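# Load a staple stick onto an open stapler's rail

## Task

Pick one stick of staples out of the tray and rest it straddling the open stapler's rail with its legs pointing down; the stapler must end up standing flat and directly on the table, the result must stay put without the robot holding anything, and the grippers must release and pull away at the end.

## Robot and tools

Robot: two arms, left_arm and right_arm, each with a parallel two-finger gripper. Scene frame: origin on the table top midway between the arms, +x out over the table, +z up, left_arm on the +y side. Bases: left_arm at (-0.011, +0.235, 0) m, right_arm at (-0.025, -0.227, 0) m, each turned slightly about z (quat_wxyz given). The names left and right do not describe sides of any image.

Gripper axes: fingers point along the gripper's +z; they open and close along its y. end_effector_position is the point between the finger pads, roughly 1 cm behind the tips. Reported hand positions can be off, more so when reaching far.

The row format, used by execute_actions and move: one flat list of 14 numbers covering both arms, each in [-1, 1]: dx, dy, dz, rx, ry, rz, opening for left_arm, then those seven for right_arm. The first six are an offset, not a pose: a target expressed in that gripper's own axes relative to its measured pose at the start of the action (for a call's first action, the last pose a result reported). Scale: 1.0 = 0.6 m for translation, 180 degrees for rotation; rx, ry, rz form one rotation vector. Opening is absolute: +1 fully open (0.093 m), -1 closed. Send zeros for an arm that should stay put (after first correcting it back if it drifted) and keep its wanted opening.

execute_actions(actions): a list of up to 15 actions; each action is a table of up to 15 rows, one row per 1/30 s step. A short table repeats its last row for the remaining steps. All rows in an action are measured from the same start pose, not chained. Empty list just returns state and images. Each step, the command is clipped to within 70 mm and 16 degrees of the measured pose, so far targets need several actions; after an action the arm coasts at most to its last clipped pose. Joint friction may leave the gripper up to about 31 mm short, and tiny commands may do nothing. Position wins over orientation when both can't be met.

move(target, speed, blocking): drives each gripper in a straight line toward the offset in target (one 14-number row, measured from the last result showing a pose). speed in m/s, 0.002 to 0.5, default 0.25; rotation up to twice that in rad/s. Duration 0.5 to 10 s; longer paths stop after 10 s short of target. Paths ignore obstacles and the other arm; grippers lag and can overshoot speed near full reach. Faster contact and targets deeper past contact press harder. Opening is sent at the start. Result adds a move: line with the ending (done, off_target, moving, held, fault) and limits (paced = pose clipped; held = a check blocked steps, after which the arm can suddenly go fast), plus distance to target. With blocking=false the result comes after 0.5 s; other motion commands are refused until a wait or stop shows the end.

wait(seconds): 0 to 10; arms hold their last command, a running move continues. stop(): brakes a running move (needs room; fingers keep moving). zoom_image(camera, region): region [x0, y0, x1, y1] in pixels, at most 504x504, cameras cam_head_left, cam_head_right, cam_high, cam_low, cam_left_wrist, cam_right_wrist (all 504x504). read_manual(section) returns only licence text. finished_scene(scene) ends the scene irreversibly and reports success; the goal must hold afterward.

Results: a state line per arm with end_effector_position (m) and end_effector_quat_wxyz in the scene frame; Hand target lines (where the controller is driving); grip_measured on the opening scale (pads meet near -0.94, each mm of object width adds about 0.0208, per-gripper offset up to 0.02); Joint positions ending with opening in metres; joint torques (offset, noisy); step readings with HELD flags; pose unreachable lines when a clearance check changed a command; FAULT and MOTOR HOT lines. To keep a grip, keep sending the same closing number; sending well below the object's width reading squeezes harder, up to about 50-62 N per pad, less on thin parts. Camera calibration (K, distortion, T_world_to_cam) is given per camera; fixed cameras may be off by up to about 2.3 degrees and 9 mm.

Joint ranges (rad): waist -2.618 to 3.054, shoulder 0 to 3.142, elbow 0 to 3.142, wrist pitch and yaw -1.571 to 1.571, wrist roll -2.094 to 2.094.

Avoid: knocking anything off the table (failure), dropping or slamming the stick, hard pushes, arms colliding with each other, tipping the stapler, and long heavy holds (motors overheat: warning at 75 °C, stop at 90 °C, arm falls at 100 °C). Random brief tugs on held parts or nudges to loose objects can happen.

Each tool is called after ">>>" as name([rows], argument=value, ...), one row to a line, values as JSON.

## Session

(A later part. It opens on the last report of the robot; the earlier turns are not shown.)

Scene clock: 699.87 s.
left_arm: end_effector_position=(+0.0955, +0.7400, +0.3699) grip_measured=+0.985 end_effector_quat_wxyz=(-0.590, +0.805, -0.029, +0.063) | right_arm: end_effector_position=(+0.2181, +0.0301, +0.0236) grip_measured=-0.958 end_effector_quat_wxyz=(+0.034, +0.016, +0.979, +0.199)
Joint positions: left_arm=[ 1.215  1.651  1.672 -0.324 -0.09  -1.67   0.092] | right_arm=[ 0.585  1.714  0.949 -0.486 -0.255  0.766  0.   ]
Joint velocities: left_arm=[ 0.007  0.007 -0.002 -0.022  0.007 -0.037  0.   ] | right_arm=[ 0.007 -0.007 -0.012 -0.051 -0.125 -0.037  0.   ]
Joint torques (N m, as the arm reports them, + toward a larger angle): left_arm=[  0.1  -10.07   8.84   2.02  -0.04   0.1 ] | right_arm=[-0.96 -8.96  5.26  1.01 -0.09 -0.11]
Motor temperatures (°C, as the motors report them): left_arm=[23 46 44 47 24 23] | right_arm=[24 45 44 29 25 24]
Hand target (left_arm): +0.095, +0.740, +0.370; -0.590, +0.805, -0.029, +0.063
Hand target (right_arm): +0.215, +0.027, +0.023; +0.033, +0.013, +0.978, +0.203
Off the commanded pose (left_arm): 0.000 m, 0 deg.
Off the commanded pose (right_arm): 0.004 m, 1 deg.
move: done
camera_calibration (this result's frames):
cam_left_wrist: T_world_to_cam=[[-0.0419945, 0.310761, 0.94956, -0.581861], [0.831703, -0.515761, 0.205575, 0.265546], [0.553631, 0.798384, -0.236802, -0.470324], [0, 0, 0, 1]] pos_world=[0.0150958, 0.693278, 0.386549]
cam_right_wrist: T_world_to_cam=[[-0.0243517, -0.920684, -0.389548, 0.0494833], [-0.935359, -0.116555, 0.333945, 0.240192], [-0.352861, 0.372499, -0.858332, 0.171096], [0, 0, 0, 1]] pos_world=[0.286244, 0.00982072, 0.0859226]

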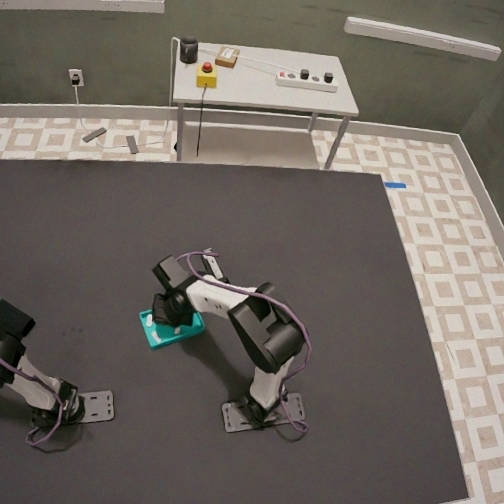

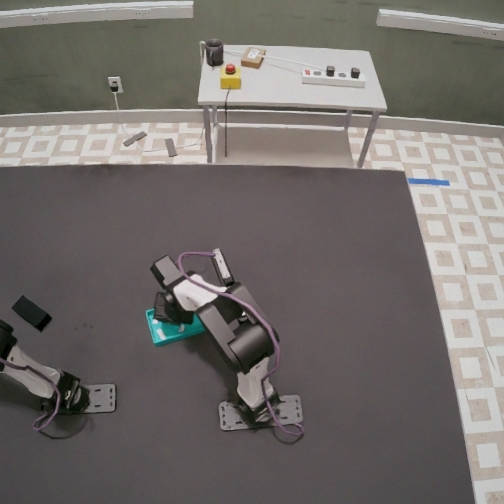

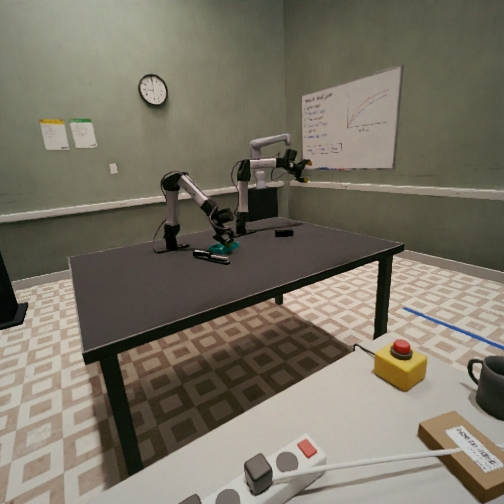

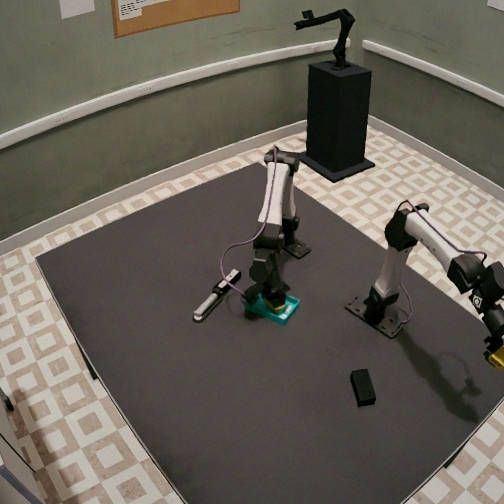

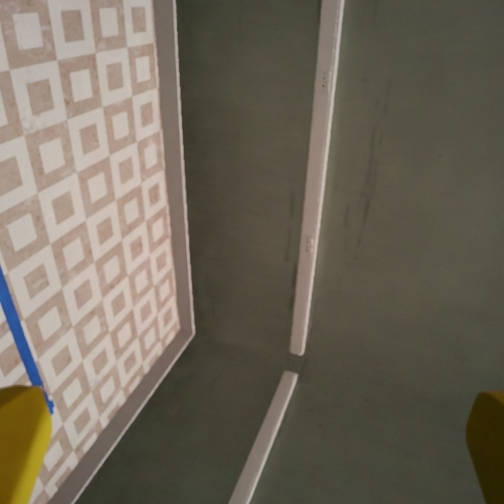

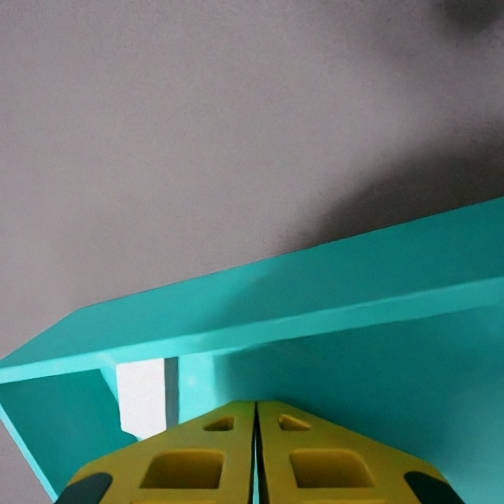

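>>> move(target=[0,0,0,0,0,0,1,0.01,0.02,-0.045,0.075,0,0,-0.5], speed=0.08)

Scene clock: 731.13 s.
left_arm: end_effector_position=(+0.0955, +0.7400, +0.3699) grip_measured=+0.985 end_effector_quat_wxyz=(-0.590, +0.805, -0.029, +0.063) | right_arm: end_effector_position=(+0.2094, +0.0294, +0.0549) grip_measured=-0.502 end_effector_quat_wxyz=(+0.032, +0.017, +0.995, +0.093)
Joint positions: left_arm=[ 1.215  1.651  1.672 -0.324 -0.09  -1.67   0.092] | right_arm=[ 0.683  1.74   1.174 -0.826 -0.082  0.833  0.021]
Joint velocities: left_arm=[-0.007  0.027  0.012  0.037 -0.022  0.051 -0.   ] | right_arm=[ 0.002  0.002  0.002  0.066 -0.022 -0.051  0.001]
Joint torques (N m, as the arm reports them, + toward a larger angle): left_arm=[  0.14 -10.11   9.04   2.03  -0.03   0.11] | right_arm=[ 0.32 -6.75  9.24  0.55  0.23  0.13]
Motor temperatures (°C, as the motors report them): left_arm=[23 46 44 47 24 23] | right_arm=[24 46 42 30 25 24]
Hand target (left_arm): +0.095, +0.740, +0.370; -0.590, +0.805, -0.029, +0.063
Hand target (right_arm): +0.210, +0.031, +0.053; +0.031, +0.019, +0.996, +0.083
Off the commanded pose (left_arm): 0.000 m, 0 deg.
Off the commanded pose (right_arm): 0.003 m, 1 deg.
move: done
camera_calibration (this result's frames):
cam_left_wrist: T_world_to_cam=[[-0.0419945, 0.310761, 0.94956, -0.581861], [0.831703, -0.515761, 0.205575, 0.265546], [0.553631, 0.798384, -0.236802, -0.470324], [0, 0, 0, 1]] pos_world=[0.0150958, 0.693278, 0.386549]
cam_right_wrist: T_world_to_cam=[[-0.0361824, -0.98211, -0.184798, 0.0539577], [-0.932441, -0.0333455, 0.359781, 0.216966], [-0.359507, 0.185331, -0.914553, 0.20514], [0, 0, 0, 1]] pos_world=[0.27801, 0.0222083, 0.119523]

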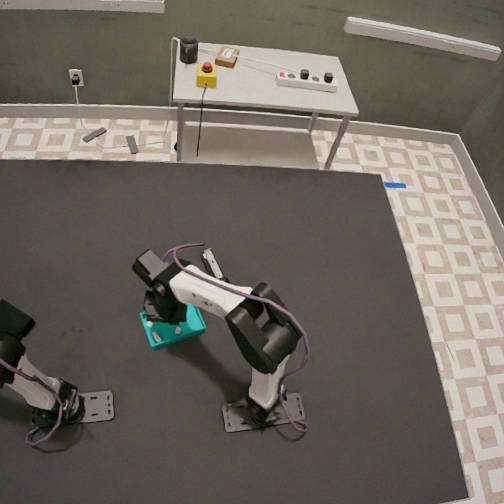

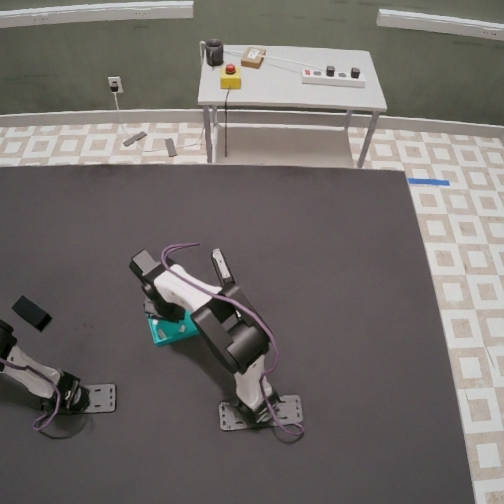

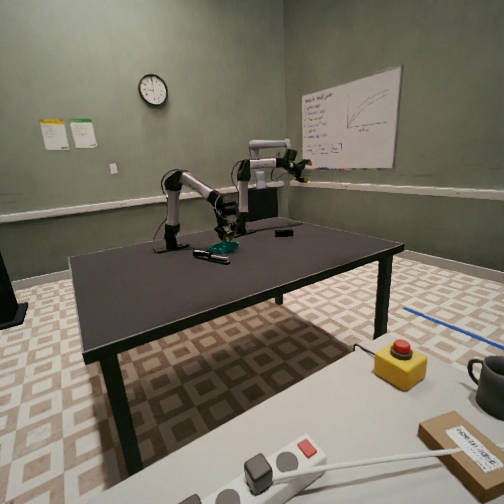

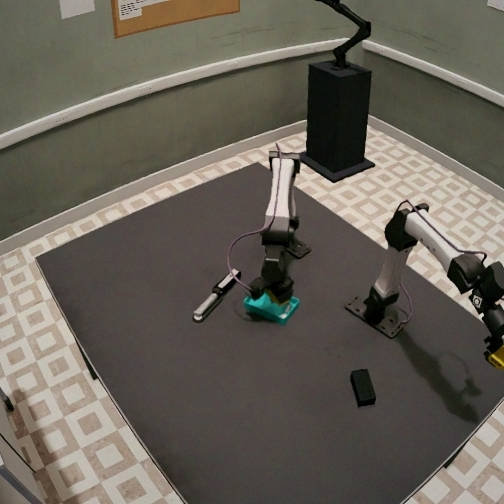

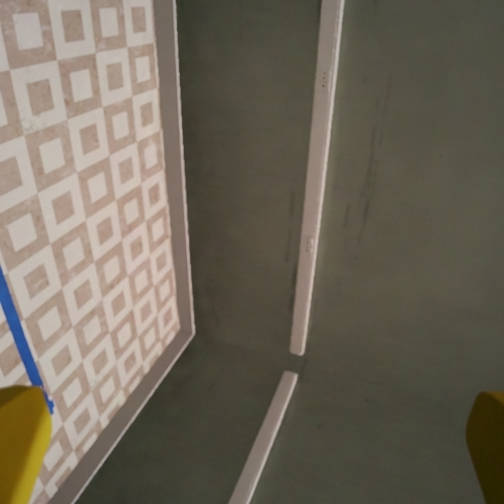

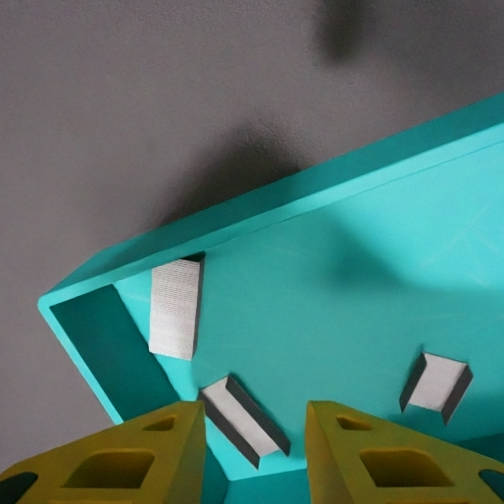

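>>> move(target=[0,0,0,0,0,0,1,0,0,-0.02,0.058,0,0,-0.3], speed=0.1)

>>> move(target=[0,0,0,0,0,0,1,0.005,0.075,0,0,0,-0.18,-0.3], speed=0.12)

Scene clock: 764.73 s.
left_arm: end_effector_position=(+0.0955, +0.7400, +0.3699) grip_measured=+0.985 end_effector_quat_wxyz=(-0.590, +0.805, -0.029, +0.063) | right_arm: end_effector_position=(+0.2077, +0.0257, +0.0685) grip_measured=-0.302 end_effector_quat_wxyz=(+0.029, +0.019, +0.999, +0.012)
Joint positions: left_arm=[ 1.215  1.651  1.672 -0.324 -0.09  -1.67   0.092] | right_arm=[ 0.733  1.816  1.339 -1.038  0.027  0.877  0.031]
Joint velocities: left_arm=[-0.002  0.002 -0.002 -0.007 -0.022  0.007  0.001] | right_arm=[-0.007  0.002 -0.002 -0.037 -0.022 -0.022 -0.001]
Joint torques (N m, as the arm reports them, + toward a larger angle): left_arm=[  0.21 -10.06   8.92   2.02  -0.03   0.1 ] | right_arm=[ 0.22 -7.39  9.07  0.36  0.3   0.09]
Motor temperatures (°C, as the motors report them): left_arm=[23 46 44 47 24 23] | right_arm=[24 44 46 28 25 24]
Hand target (left_arm): +0.095, +0.740, +0.370; -0.590, +0.805, -0.029, +0.063
Hand target (right_arm): +0.209, +0.027, +0.067; +0.029, +0.020, +0.999, +0.003
Off the commanded pose (left_arm): 0.000 m, 0 deg.
Off the commanded pose (right_arm): 0.003 m, 1 deg.
move: done
camera_calibration (this result's frames):
cam_left_wrist: T_world_to_cam=[[-0.0419945, 0.310761, 0.94956, -0.581861], [0.831703, -0.515761, 0.205575, 0.265546], [0.553631, 0.798384, -0.236802, -0.470324], [0, 0, 0, 1]] pos_world=[0.0150958, 0.693278, 0.386549]
cam_right_wrist: T_world_to_cam=[[-0.0444599, -0.998713, -0.024408, 0.0438602], [-0.92896, 0.0323423, 0.368764, 0.207337], [-0.3675, 0.0390693, -0.929202, 0.224016], [0, 0, 0, 1]] pos_world=[0.276884, 0.0283459, 0.132768]

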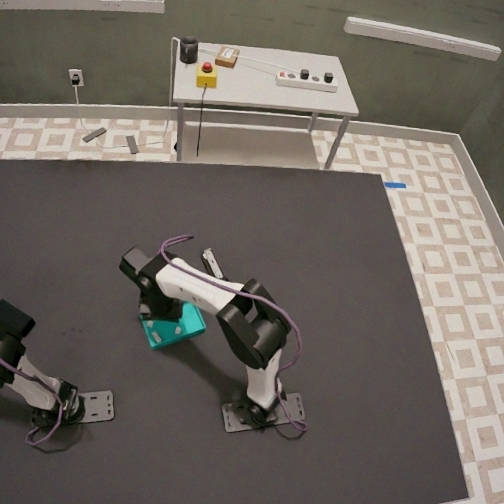

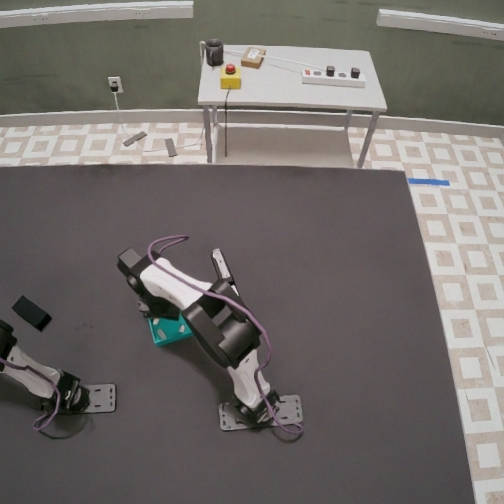

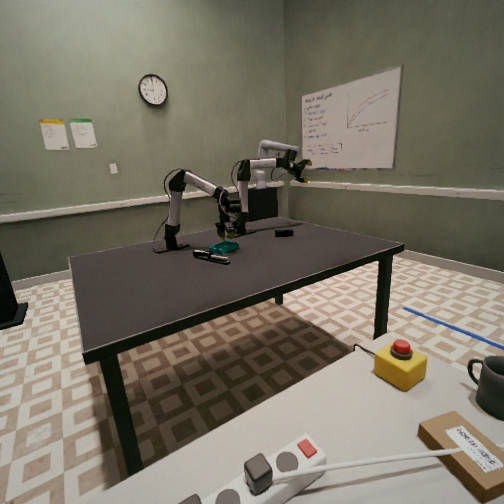

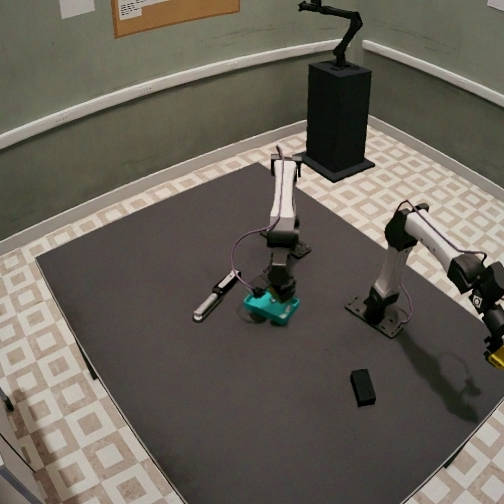

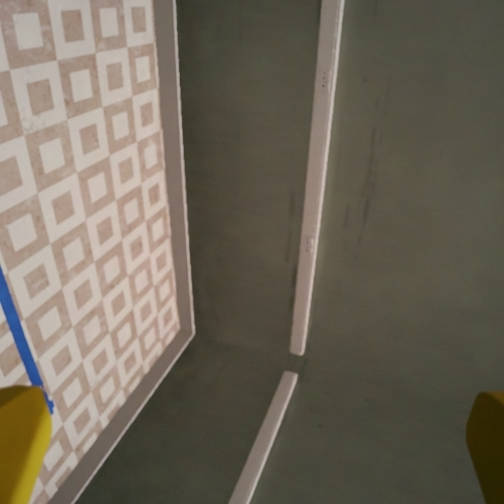

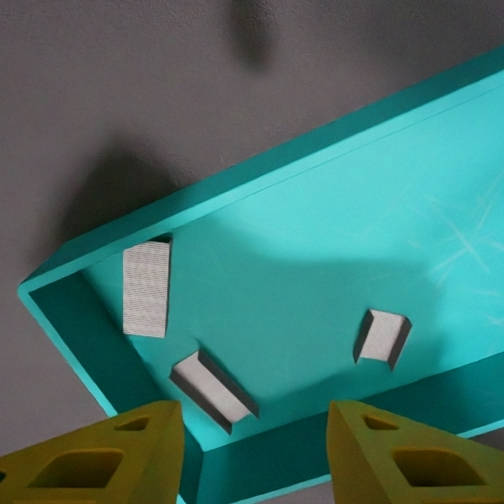

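Scene clock: 767.50 s.
left_arm: end_effector_position=(+0.0955, +0.7400, +0.3699) grip_measured=+0.985 end_effector_quat_wxyz=(-0.590, +0.805, -0.029, +0.063) | right_arm: end_effector_position=(+0.2073, +0.0679, +0.0720) grip_measured=-0.302 end_effector_quat_wxyz=(+0.035, -0.251, +0.967, +0.010)
Joint positions: left_arm=[ 1.215  1.651  1.672 -0.324 -0.09  -1.67   0.092] | right_arm=[ 0.809  1.922  1.491 -1.073  0.027  0.407  0.031]
Joint velocities: left_arm=[ 0.002  0.022  0.007 -0.037 -0.051  0.095  0.   ] | right_arm=[-0.017 -0.002 -0.012 -0.051 -0.051 -0.022  0.   ]
Joint torques (N m, as the arm reports them, + toward a larger angle): left_arm=[  0.14 -10.18   8.93   2.    -0.06   0.1 ] | right_arm=[ 0.35 -8.45  9.35  0.43  0.19 -0.02]
Motor temperatures (°C, as the motors report them): left_arm=[23 46 44 47 24 23] | right_arm=[24 44 46 28 25 24]
Hand target (left_arm): +0.095, +0.740, +0.370; -0.590, +0.805, -0.029, +0.063
Hand target (right_arm): +0.207, +0.071, +0.070; +0.031, -0.260, +0.965, +0.005
Off the commanded pose (left_arm): 0.000 m, 0 deg.
Off the commanded pose (right_arm): 0.004 m, 1 deg.
move: done
camera_calibration (this result's frames):
cam_left_wrist: T_world_to_cam=[[-0.0419945, 0.310761, 0.94956, -0.581861], [0.831703, -0.515761, 0.205575, 0.265546], [0.553631, 0.798384, -0.236802, -0.470324], [0, 0, 0, 1]] pos_world=[0.0150958, 0.693278, 0.386549]
cam_right_wrist: T_world_to_cam=[[0.480254, -0.877129, -0.000702819, -0.0326148], [-0.820373, -0.449461, 0.353514, 0.215722], [-0.310394, -0.1692, -0.935429, 0.228227], [0, 0, 0, 1]] pos_world=[0.263476, 0.106967, 0.137207]

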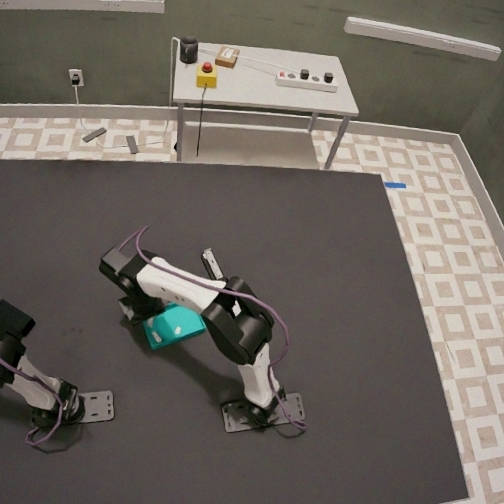

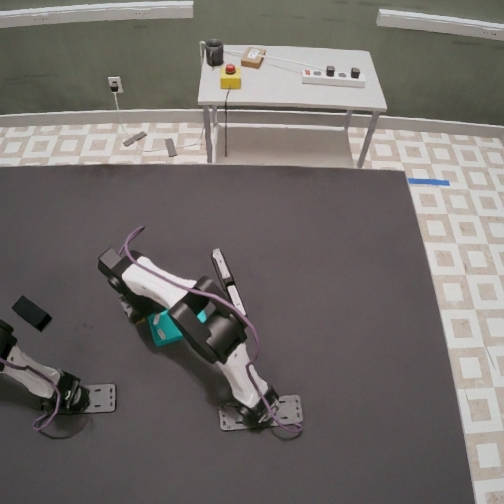

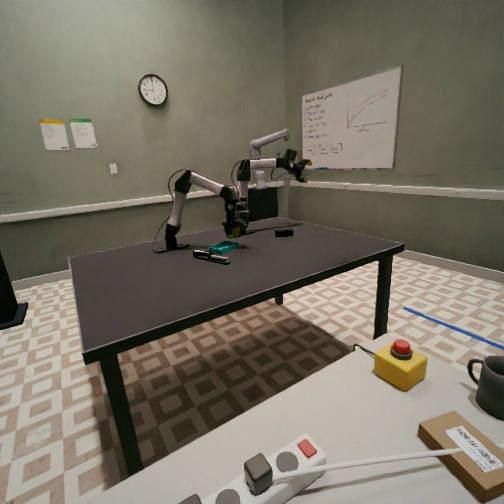

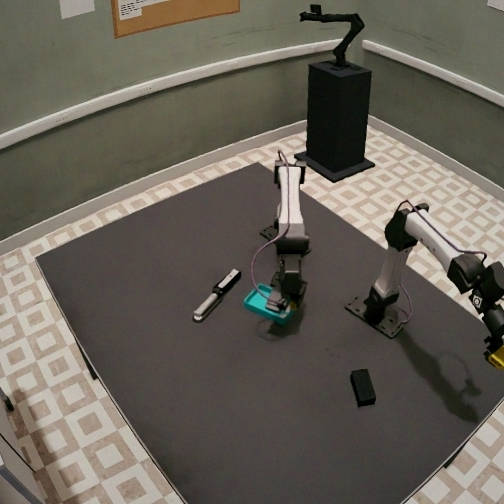

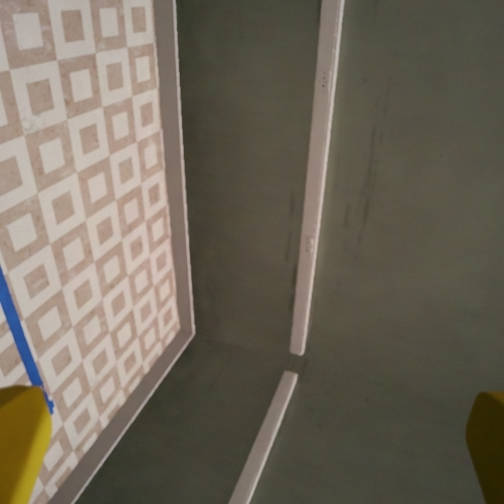

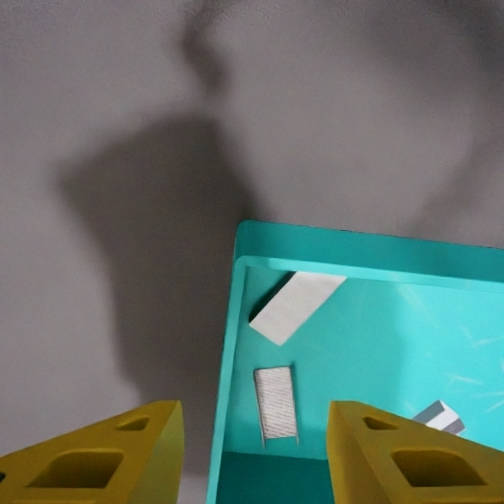

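>>> move(target=[0,0,0,0,0,0,1,0,0.012,0.06,0,0,0,-0.4], speed=0.08)

Scene clock: 774.50 s.
left_arm: end_effector_position=(+0.0955, +0.7400, +0.3699) grip_measured=+0.985 end_effector_quat_wxyz=(-0.590, +0.805, -0.029, +0.063) | right_arm: end_effector_position=(+0.2103, +0.0771, +0.0456) grip_measured=-0.398 end_effector_quat_wxyz=(+0.042, -0.252, +0.967, +0.016)
Joint positions: left_arm=[ 1.215  1.651  1.672 -0.324 -0.09  -1.67   0.092] | right_arm=[ 0.817  1.962  1.439 -0.961  0.027  0.413  0.026]
Joint velocities: left_arm=[-0.002 -0.002 -0.002  0.007  0.007 -0.037 -0.001] | right_arm=[-0.032 -0.002  0.017  0.007 -0.037 -0.022 -0.001]
Joint torques (N m, as the arm reports them, + toward a larger angle): left_arm=[  0.19 -10.11   8.94   2.02  -0.04   0.09] | right_arm=[ 0.36 -9.23  5.76  0.64  0.14  0.11]
Motor temperatures (°C, as the motors report them): left_arm=[23 46 44 47 24 23] | right_arm=[24 44 46 28 25 24]
Hand target (left_arm): +0.095, +0.740, +0.370; -0.590, +0.805, -0.029, +0.063
Hand target (right_arm): +0.206, +0.076, +0.036; +0.035, -0.251, +0.967, +0.010
Off the commanded pose (left_arm): 0.000 m, 0 deg.
Off the commanded pose (right_arm): 0.011 m, 1 deg.
move: off_target (right_arm)
camera_calibration (this result's frames):
cam_left_wrist: T_world_to_cam=[[-0.0419945, 0.310761, 0.94956, -0.581861], [0.831703, -0.515761, 0.205575, 0.265546], [0.553631, 0.798384, -0.236802, -0.470324], [0, 0, 0, 1]] pos_world=[0.0150958, 0.693278, 0.386549]
cam_right_wrist: T_world_to_cam=[[0.481997, -0.876128, -0.00882426, -0.0260977], [-0.823311, -0.456339, 0.337511, 0.23348], [-0.29973, -0.155414, -0.94128, 0.20299], [0, 0, 0, 1]] pos_world=[0.265648, 0.115229, 0.112038]

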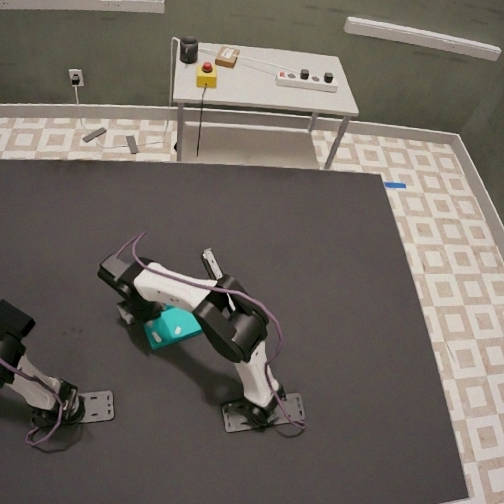

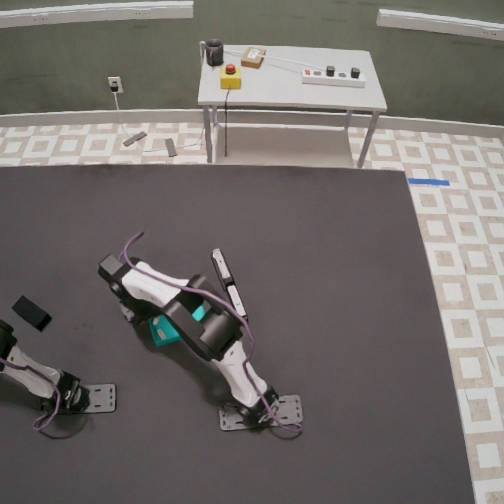

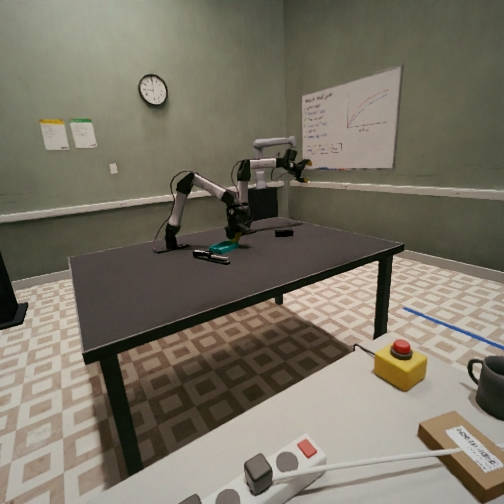

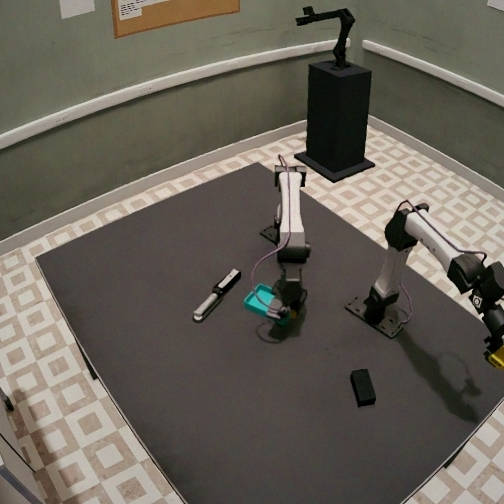

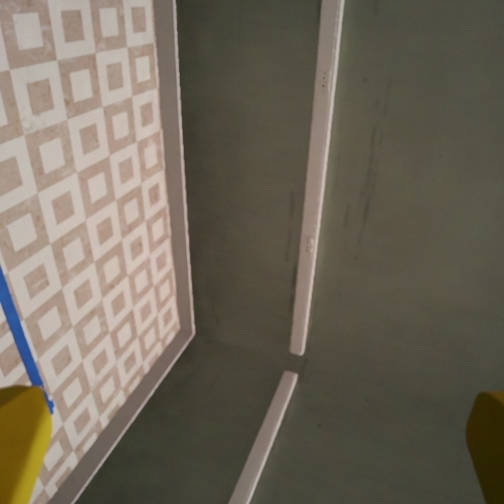

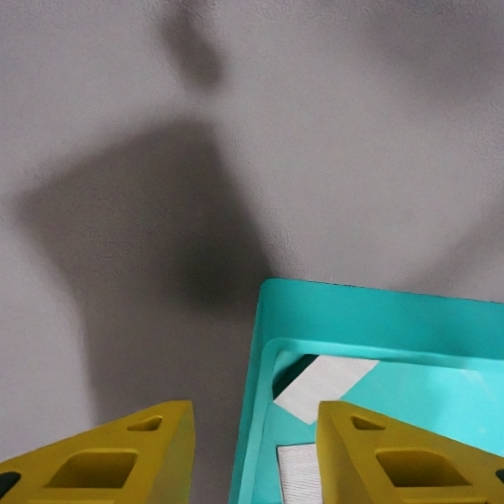

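>>> execute_actions([
  [[0,0,0,0,0,0,1,0,-0.004,0.035,0,0,0,-0.55]],
  [[0,0,0,0,0,0,1,0,0,0,0,0,0,-0.8]],
  [[0,0,0,0,0,0,1,0,0,0,0,0,0,-0.97]],
  [[0,0,0,0,0,0,1,0,0,0,0,0,0,-0.97]],
])

>>> move(target=[0,0,0,0,0,0,1,0,-0.008,-0.04,-0.06,0,0,-0.97], speed=0.03)

Scene clock: 783.30 s.
left_arm: end_effector_position=(+0.0955, +0.7400, +0.3699) grip_measured=+0.985 end_effector_quat_wxyz=(-0.590, +0.805, -0.029, +0.063) | right_arm: end_effector_position=(+0.2136, +0.0810, +0.0357) grip_measured=-0.961 end_effector_quat_wxyz=(+0.052, -0.252, +0.966, +0.022)
Joint positions: left_arm=[ 1.215  1.651  1.672 -0.324 -0.09  -1.67   0.092] | right_arm=[ 0.817  1.973  1.411 -0.9    0.029  0.413  0.   ]
Joint velocities: left_arm=[-0.007  0.027  0.012  0.022  0.037  0.007 -0.001] | right_arm=[-0.007 -0.007  0.007 -0.051  0.007 -0.051  0.   ]
Joint torques (N m, as the arm reports them, + toward a larger angle): left_arm=[  0.19 -10.17   8.94   2.03  -0.04   0.11] | right_arm=[ -0.32 -10.41   7.26   0.64   0.16   0.02]
Motor temperatures (°C, as the motors report them): left_arm=[23 46 44 47 24 23] | right_arm=[24 45 45 28 25 24]
Hand target (left_arm): +0.095, +0.740, +0.370; -0.590, +0.805, -0.029, +0.063
Hand target (right_arm): +0.214, +0.081, +0.036; +0.052, -0.252, +0.966, +0.022
Off the commanded pose (left_arm): 0.000 m, 0 deg.
Off the commanded pose (right_arm): 0.000 m, 0 deg.
Step readings (end_effector_position; steps 1 to 15: 1st action; 16 to 30: 2nd action; 31 to 45: 3rd action; 46 to 60: 4th action):
0: left_arm (+0.0955, +0.7400, +0.3699) | right_arm (+0.2105, +0.0773, +0.0456)
1: left_arm (+0.0955, +0.7400, +0.3699) | right_arm (+0.2108, +0.0778, +0.0445)
2: left_arm (+0.0955, +0.7400, +0.3699) | right_arm (+0.2115, +0.0786, +0.0432)
4: left_arm (+0.0955, +0.7400, +0.3699) | right_arm (+0.2115, +0.0786, +0.0394)
8: left_arm (+0.0955, +0.7400, +0.3699) | right_arm (+0.2119, +0.0792, +0.0356)
15: left_arm (+0.0955, +0.7400, +0.3699) | right_arm (+0.2135, +0.0813, +0.0357)
16: left_arm (+0.0955, +0.7400, +0.3699) | right_arm (+0.2135, +0.0813, +0.0357)
17: left_arm (+0.0955, +0.7400, +0.3699) | right_arm (+0.2135, +0.0813, +0.0357)
19: left_arm (+0.0955, +0.7400, +0.3699) | right_arm (+0.2135, +0.0813, +0.0357)
23: left_arm (+0.0955, +0.7400, +0.3699) | right_arm (+0.2135, +0.0813, +0.0357)
30: left_arm (+0.0955, +0.7400, +0.3699) | right_arm (+0.2135, +0.0813, +0.0357)
31: left_arm (+0.0955, +0.7400, +0.3699) | right_arm (+0.2134, +0.0814, +0.0357)
32: left_arm (+0.0955, +0.7400, +0.3699) | right_arm (+0.2133, +0.0810, +0.0357)
34: left_arm (+0.0955, +0.7400, +0.3699) | right_arm (+0.2137, +0.0810, +0.0357)
38: left_arm (+0.0955, +0.7400, +0.3699) | right_arm (+0.2136, +0.0810, +0.0357)
45: left_arm (+0.0955, +0.7400, +0.3699) | right_arm (+0.2136, +0.0810, +0.0357)
46: left_arm (+0.0955, +0.7400, +0.3699) | right_arm (+0.2136, +0.0810, +0.0357)
47: left_arm (+0.0955, +0.7400, +0.3699) | right_arm (+0.2136, +0.0810, +0.0357)
49: left_arm (+0.0955, +0.7400, +0.3699) | right_arm (+0.2136, +0.0810, +0.0357)
53: left_arm (+0.0955, +0.7400, +0.3699) | right_arm (+0.2136, +0.0810, +0.0357)
60: end_effector_position above
camera_calibration (this result's frames):
cam_left_wrist: T_world_to_cam=[[-0.0419945, 0.310761, 0.94956, -0.581861], [0.831703, -0.515761, 0.205575, 0.265546], [0.553631, 0.798384, -0.236802, -0.470324], [0, 0, 0, 1]] pos_world=[0.0150958, 0.693278, 0.386549]
cam_right_wrist: T_world_to_cam=[[0.482383, -0.875806, -0.0164463, -0.0241557], [-0.827976, -0.462007, 0.317812, 0.243487], [-0.28594, -0.13969, -0.948011, 0.191315], [0, 0, 0, 1]] pos_world=[0.267958, 0.118062, 0.103589]

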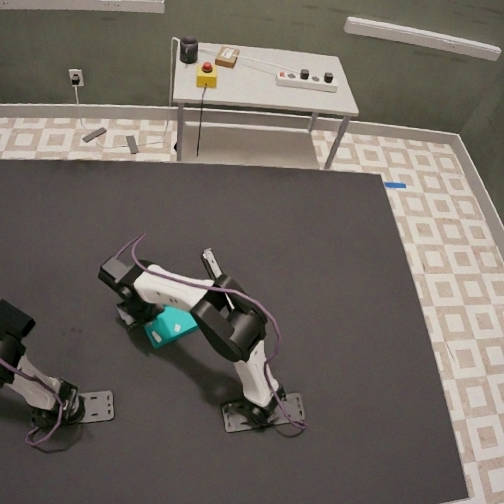

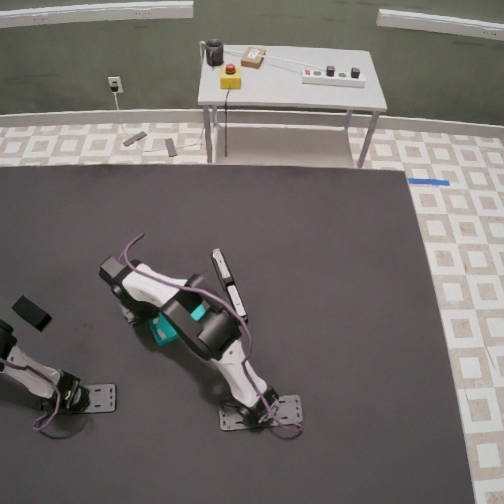

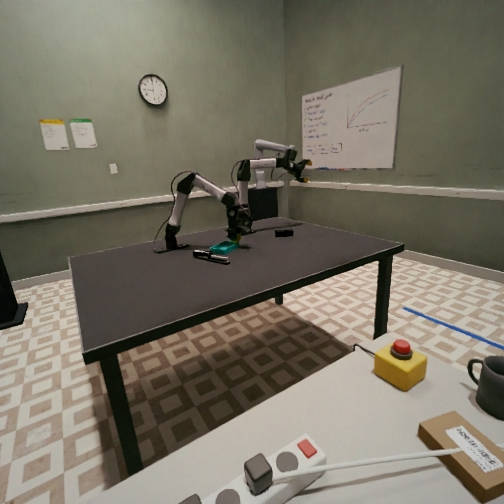

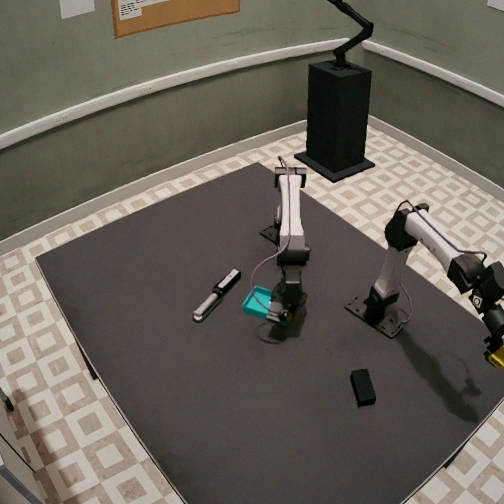

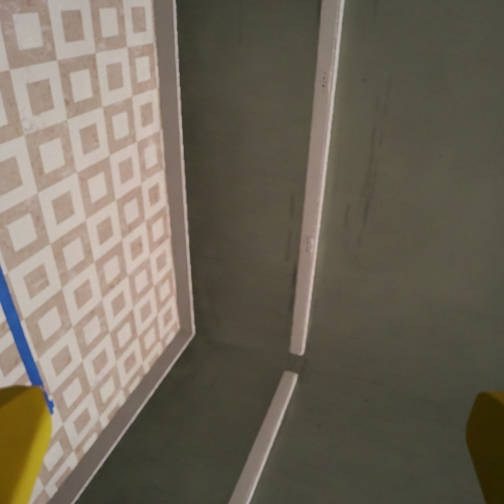

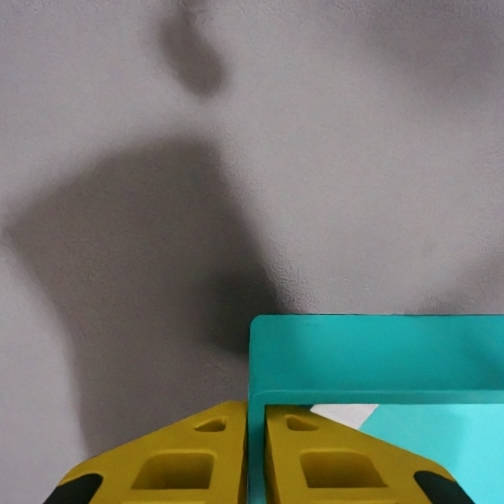

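Scene clock: 786.67 s.
left_arm: end_effector_position=(+0.0955, +0.7400, +0.3699) grip_measured=+0.985 end_effector_quat_wxyz=(-0.590, +0.805, -0.029, +0.063) | right_arm: end_effector_position=(+0.2159, +0.0768, +0.0595) grip_measured=-0.961 end_effector_quat_wxyz=(+0.031, -0.254, +0.961, +0.103)
Joint positions: left_arm=[ 1.215  1.651  1.672 -0.324 -0.09  -1.67   0.092] | right_arm=[ 0.733  1.892  1.383 -0.896 -0.138  0.335  0.   ]
Joint velocities: left_arm=[-0.007  0.007  0.007 -0.037 -0.007  0.007 -0.   ] | right_arm=[-0.002  0.017  0.007 -0.037 -0.037 -0.037  0.   ]
Joint torques (N m, as the arm reports them, + toward a larger angle): left_arm=[  0.06 -10.15   8.95   2.03  -0.03   0.11] | right_arm=[ -1.14 -11.12   5.58   0.81  -0.13  -0.06]
Motor temperatures (°C, as the motors report them): left_arm=[23 46 45 47 24 23] | right_arm=[24 46 45 28 25 24]
Hand target (left_arm): +0.095, +0.740, +0.370; -0.590, +0.805, -0.029, +0.063
Hand target (right_arm): +0.214, +0.075, +0.059; +0.028, -0.255, +0.960, +0.112
Off the commanded pose (left_arm): 0.000 m, 0 deg.
Off the commanded pose (right_arm): 0.003 m, 1 deg.
move: done
camera_calibration (this result's frames):
cam_left_wrist: T_world_to_cam=[[-0.0419945, 0.310761, 0.94956, -0.581861], [0.831703, -0.515761, 0.205575, 0.265546], [0.553631, 0.798384, -0.236802, -0.470324], [0, 0, 0, 1]] pos_world=[0.0150958, 0.693278, 0.386549]
cam_right_wrist: T_world_to_cam=[[0.488464, -0.853396, -0.181984, -0.0217901], [-0.794657, -0.521211, 0.311223, 0.233608], [-0.360448, -0.0074059, -0.93275, 0.218982], [0, 0, 0, 1]] pos_world=[0.275214, 0.104785, 0.127586]

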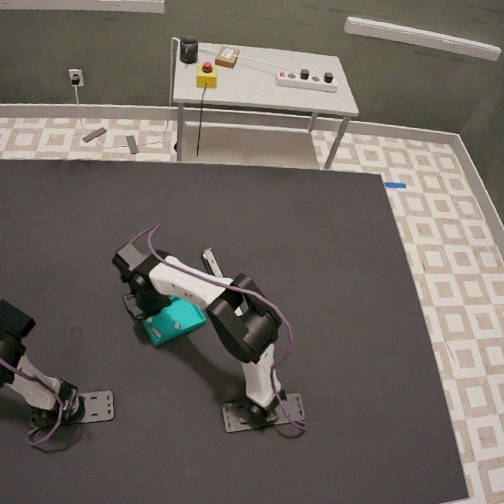

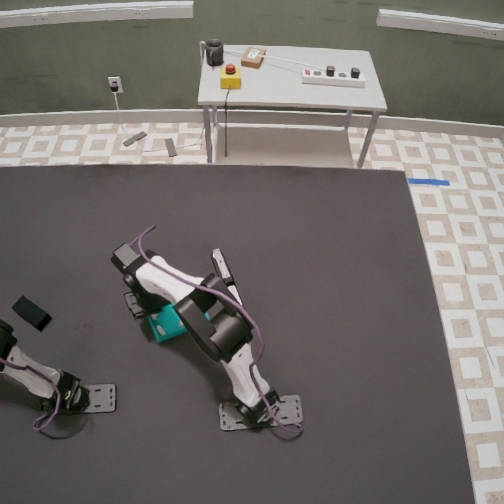

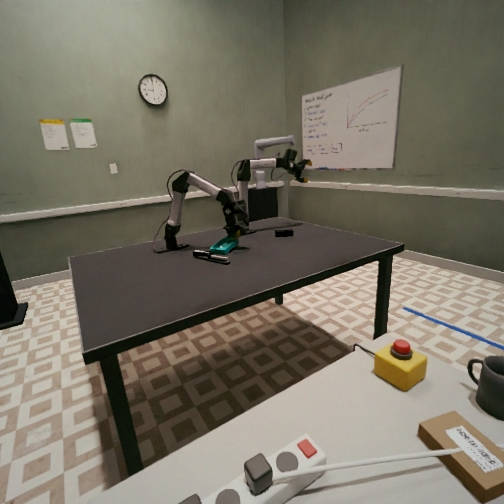

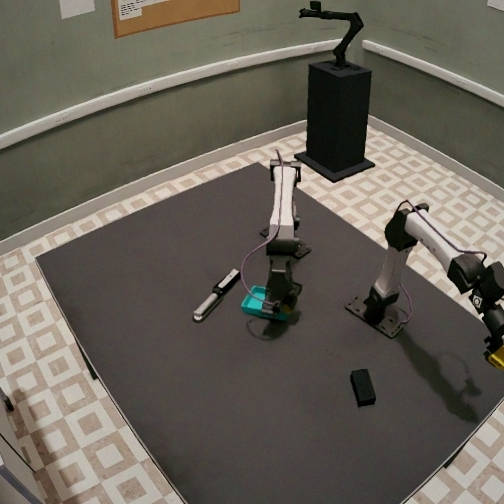

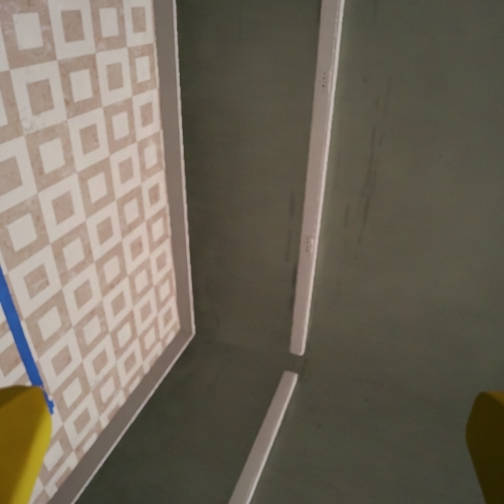

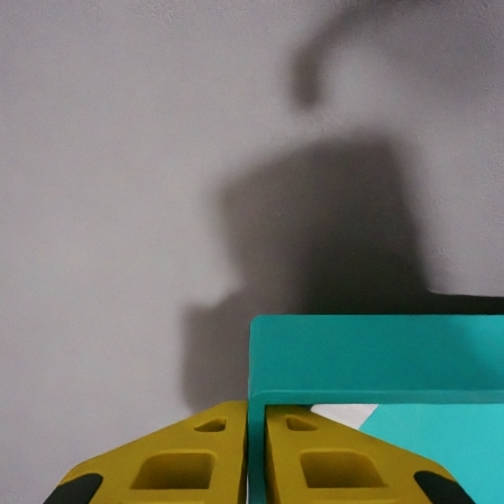

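>>> move(target=[0,0,0,0,0,0,1,0,-0.01,-0.03,-0.06,0,0,-0.97], speed=0.03)

Scene clock: 799.27 s.
left_arm: end_effector_position=(+0.0955, +0.7400, +0.3699) grip_measured=+0.985 end_effector_quat_wxyz=(-0.590, +0.805, -0.029, +0.063) | right_arm: end_effector_position=(+0.2218, +0.0703, +0.0777) grip_measured=-0.961 end_effector_quat_wxyz=(+0.012, -0.254, +0.949, +0.184)
Joint positions: left_arm=[ 1.215  1.651  1.672 -0.324 -0.09  -1.67   0.092] | right_arm=[ 0.635  1.843  1.361 -0.889 -0.315  0.252  0.   ]
Joint velocities: left_arm=[-0.002 -0.012  0.002 -0.051  0.007 -0.022 -0.001] | right_arm=[ 0.002 -0.007  0.012 -0.051  0.022 -0.022  0.   ]
Joint torques (N m, as the arm reports them, + toward a larger angle): left_arm=[  0.14 -10.16   9.04   2.02  -0.03   0.09] | right_arm=[ -1.12 -10.31   5.53   0.84  -0.23  -0.16]
Motor temperatures (°C, as the motors report them): left_arm=[23 46 45 47 24 23] | right_arm=[24 48 44 29 25 24]
Hand target (left_arm): +0.095, +0.740, +0.370; -0.590, +0.805, -0.029, +0.063
Hand target (right_arm): +0.219, +0.068, +0.076; +0.008, -0.256, +0.947, +0.192
Off the commanded pose (left_arm): 0.000 m, 0 deg.
Off the commanded pose (right_arm): 0.004 m, 1 deg.
move: done
camera_calibration (this result's frames):
cam_left_wrist: T_world_to_cam=[[-0.0419945, 0.310761, 0.94956, -0.581861], [0.831703, -0.515761, 0.205575, 0.265546], [0.553631, 0.798384, -0.236802, -0.470324], [0, 0, 0, 1]] pos_world=[0.0150958, 0.693278, 0.386549]
cam_right_wrist: T_world_to_cam=[[0.480274, -0.807314, -0.3429, -0.015764], [-0.763495, -0.577225, 0.289634, 0.227917], [-0.431756, 0.122699, -0.893606, 0.241624], [0, 0, 0, 1]] pos_world=[0.285907, 0.089186, 0.144499]

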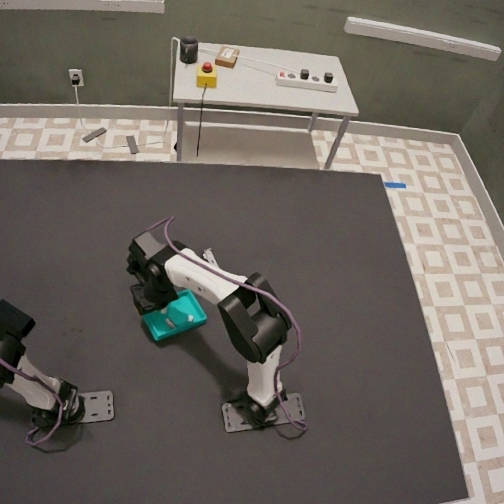

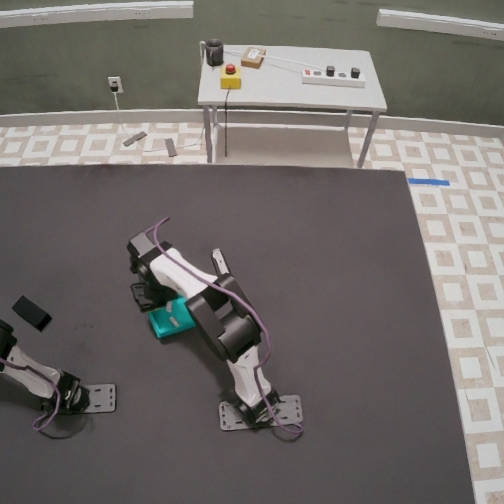

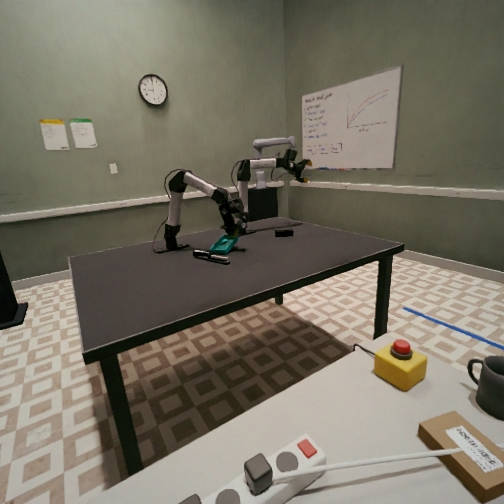

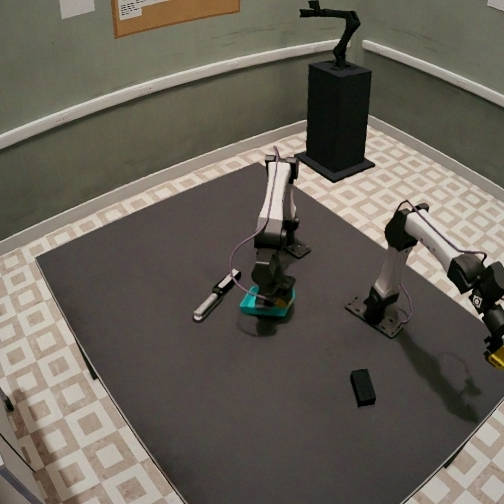

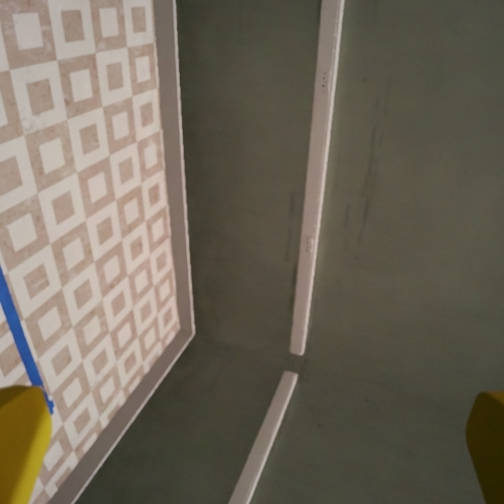

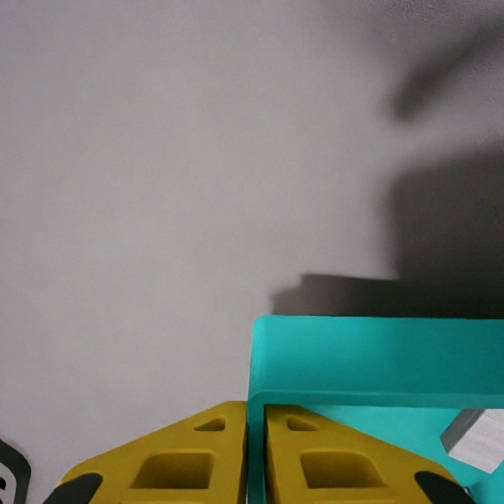

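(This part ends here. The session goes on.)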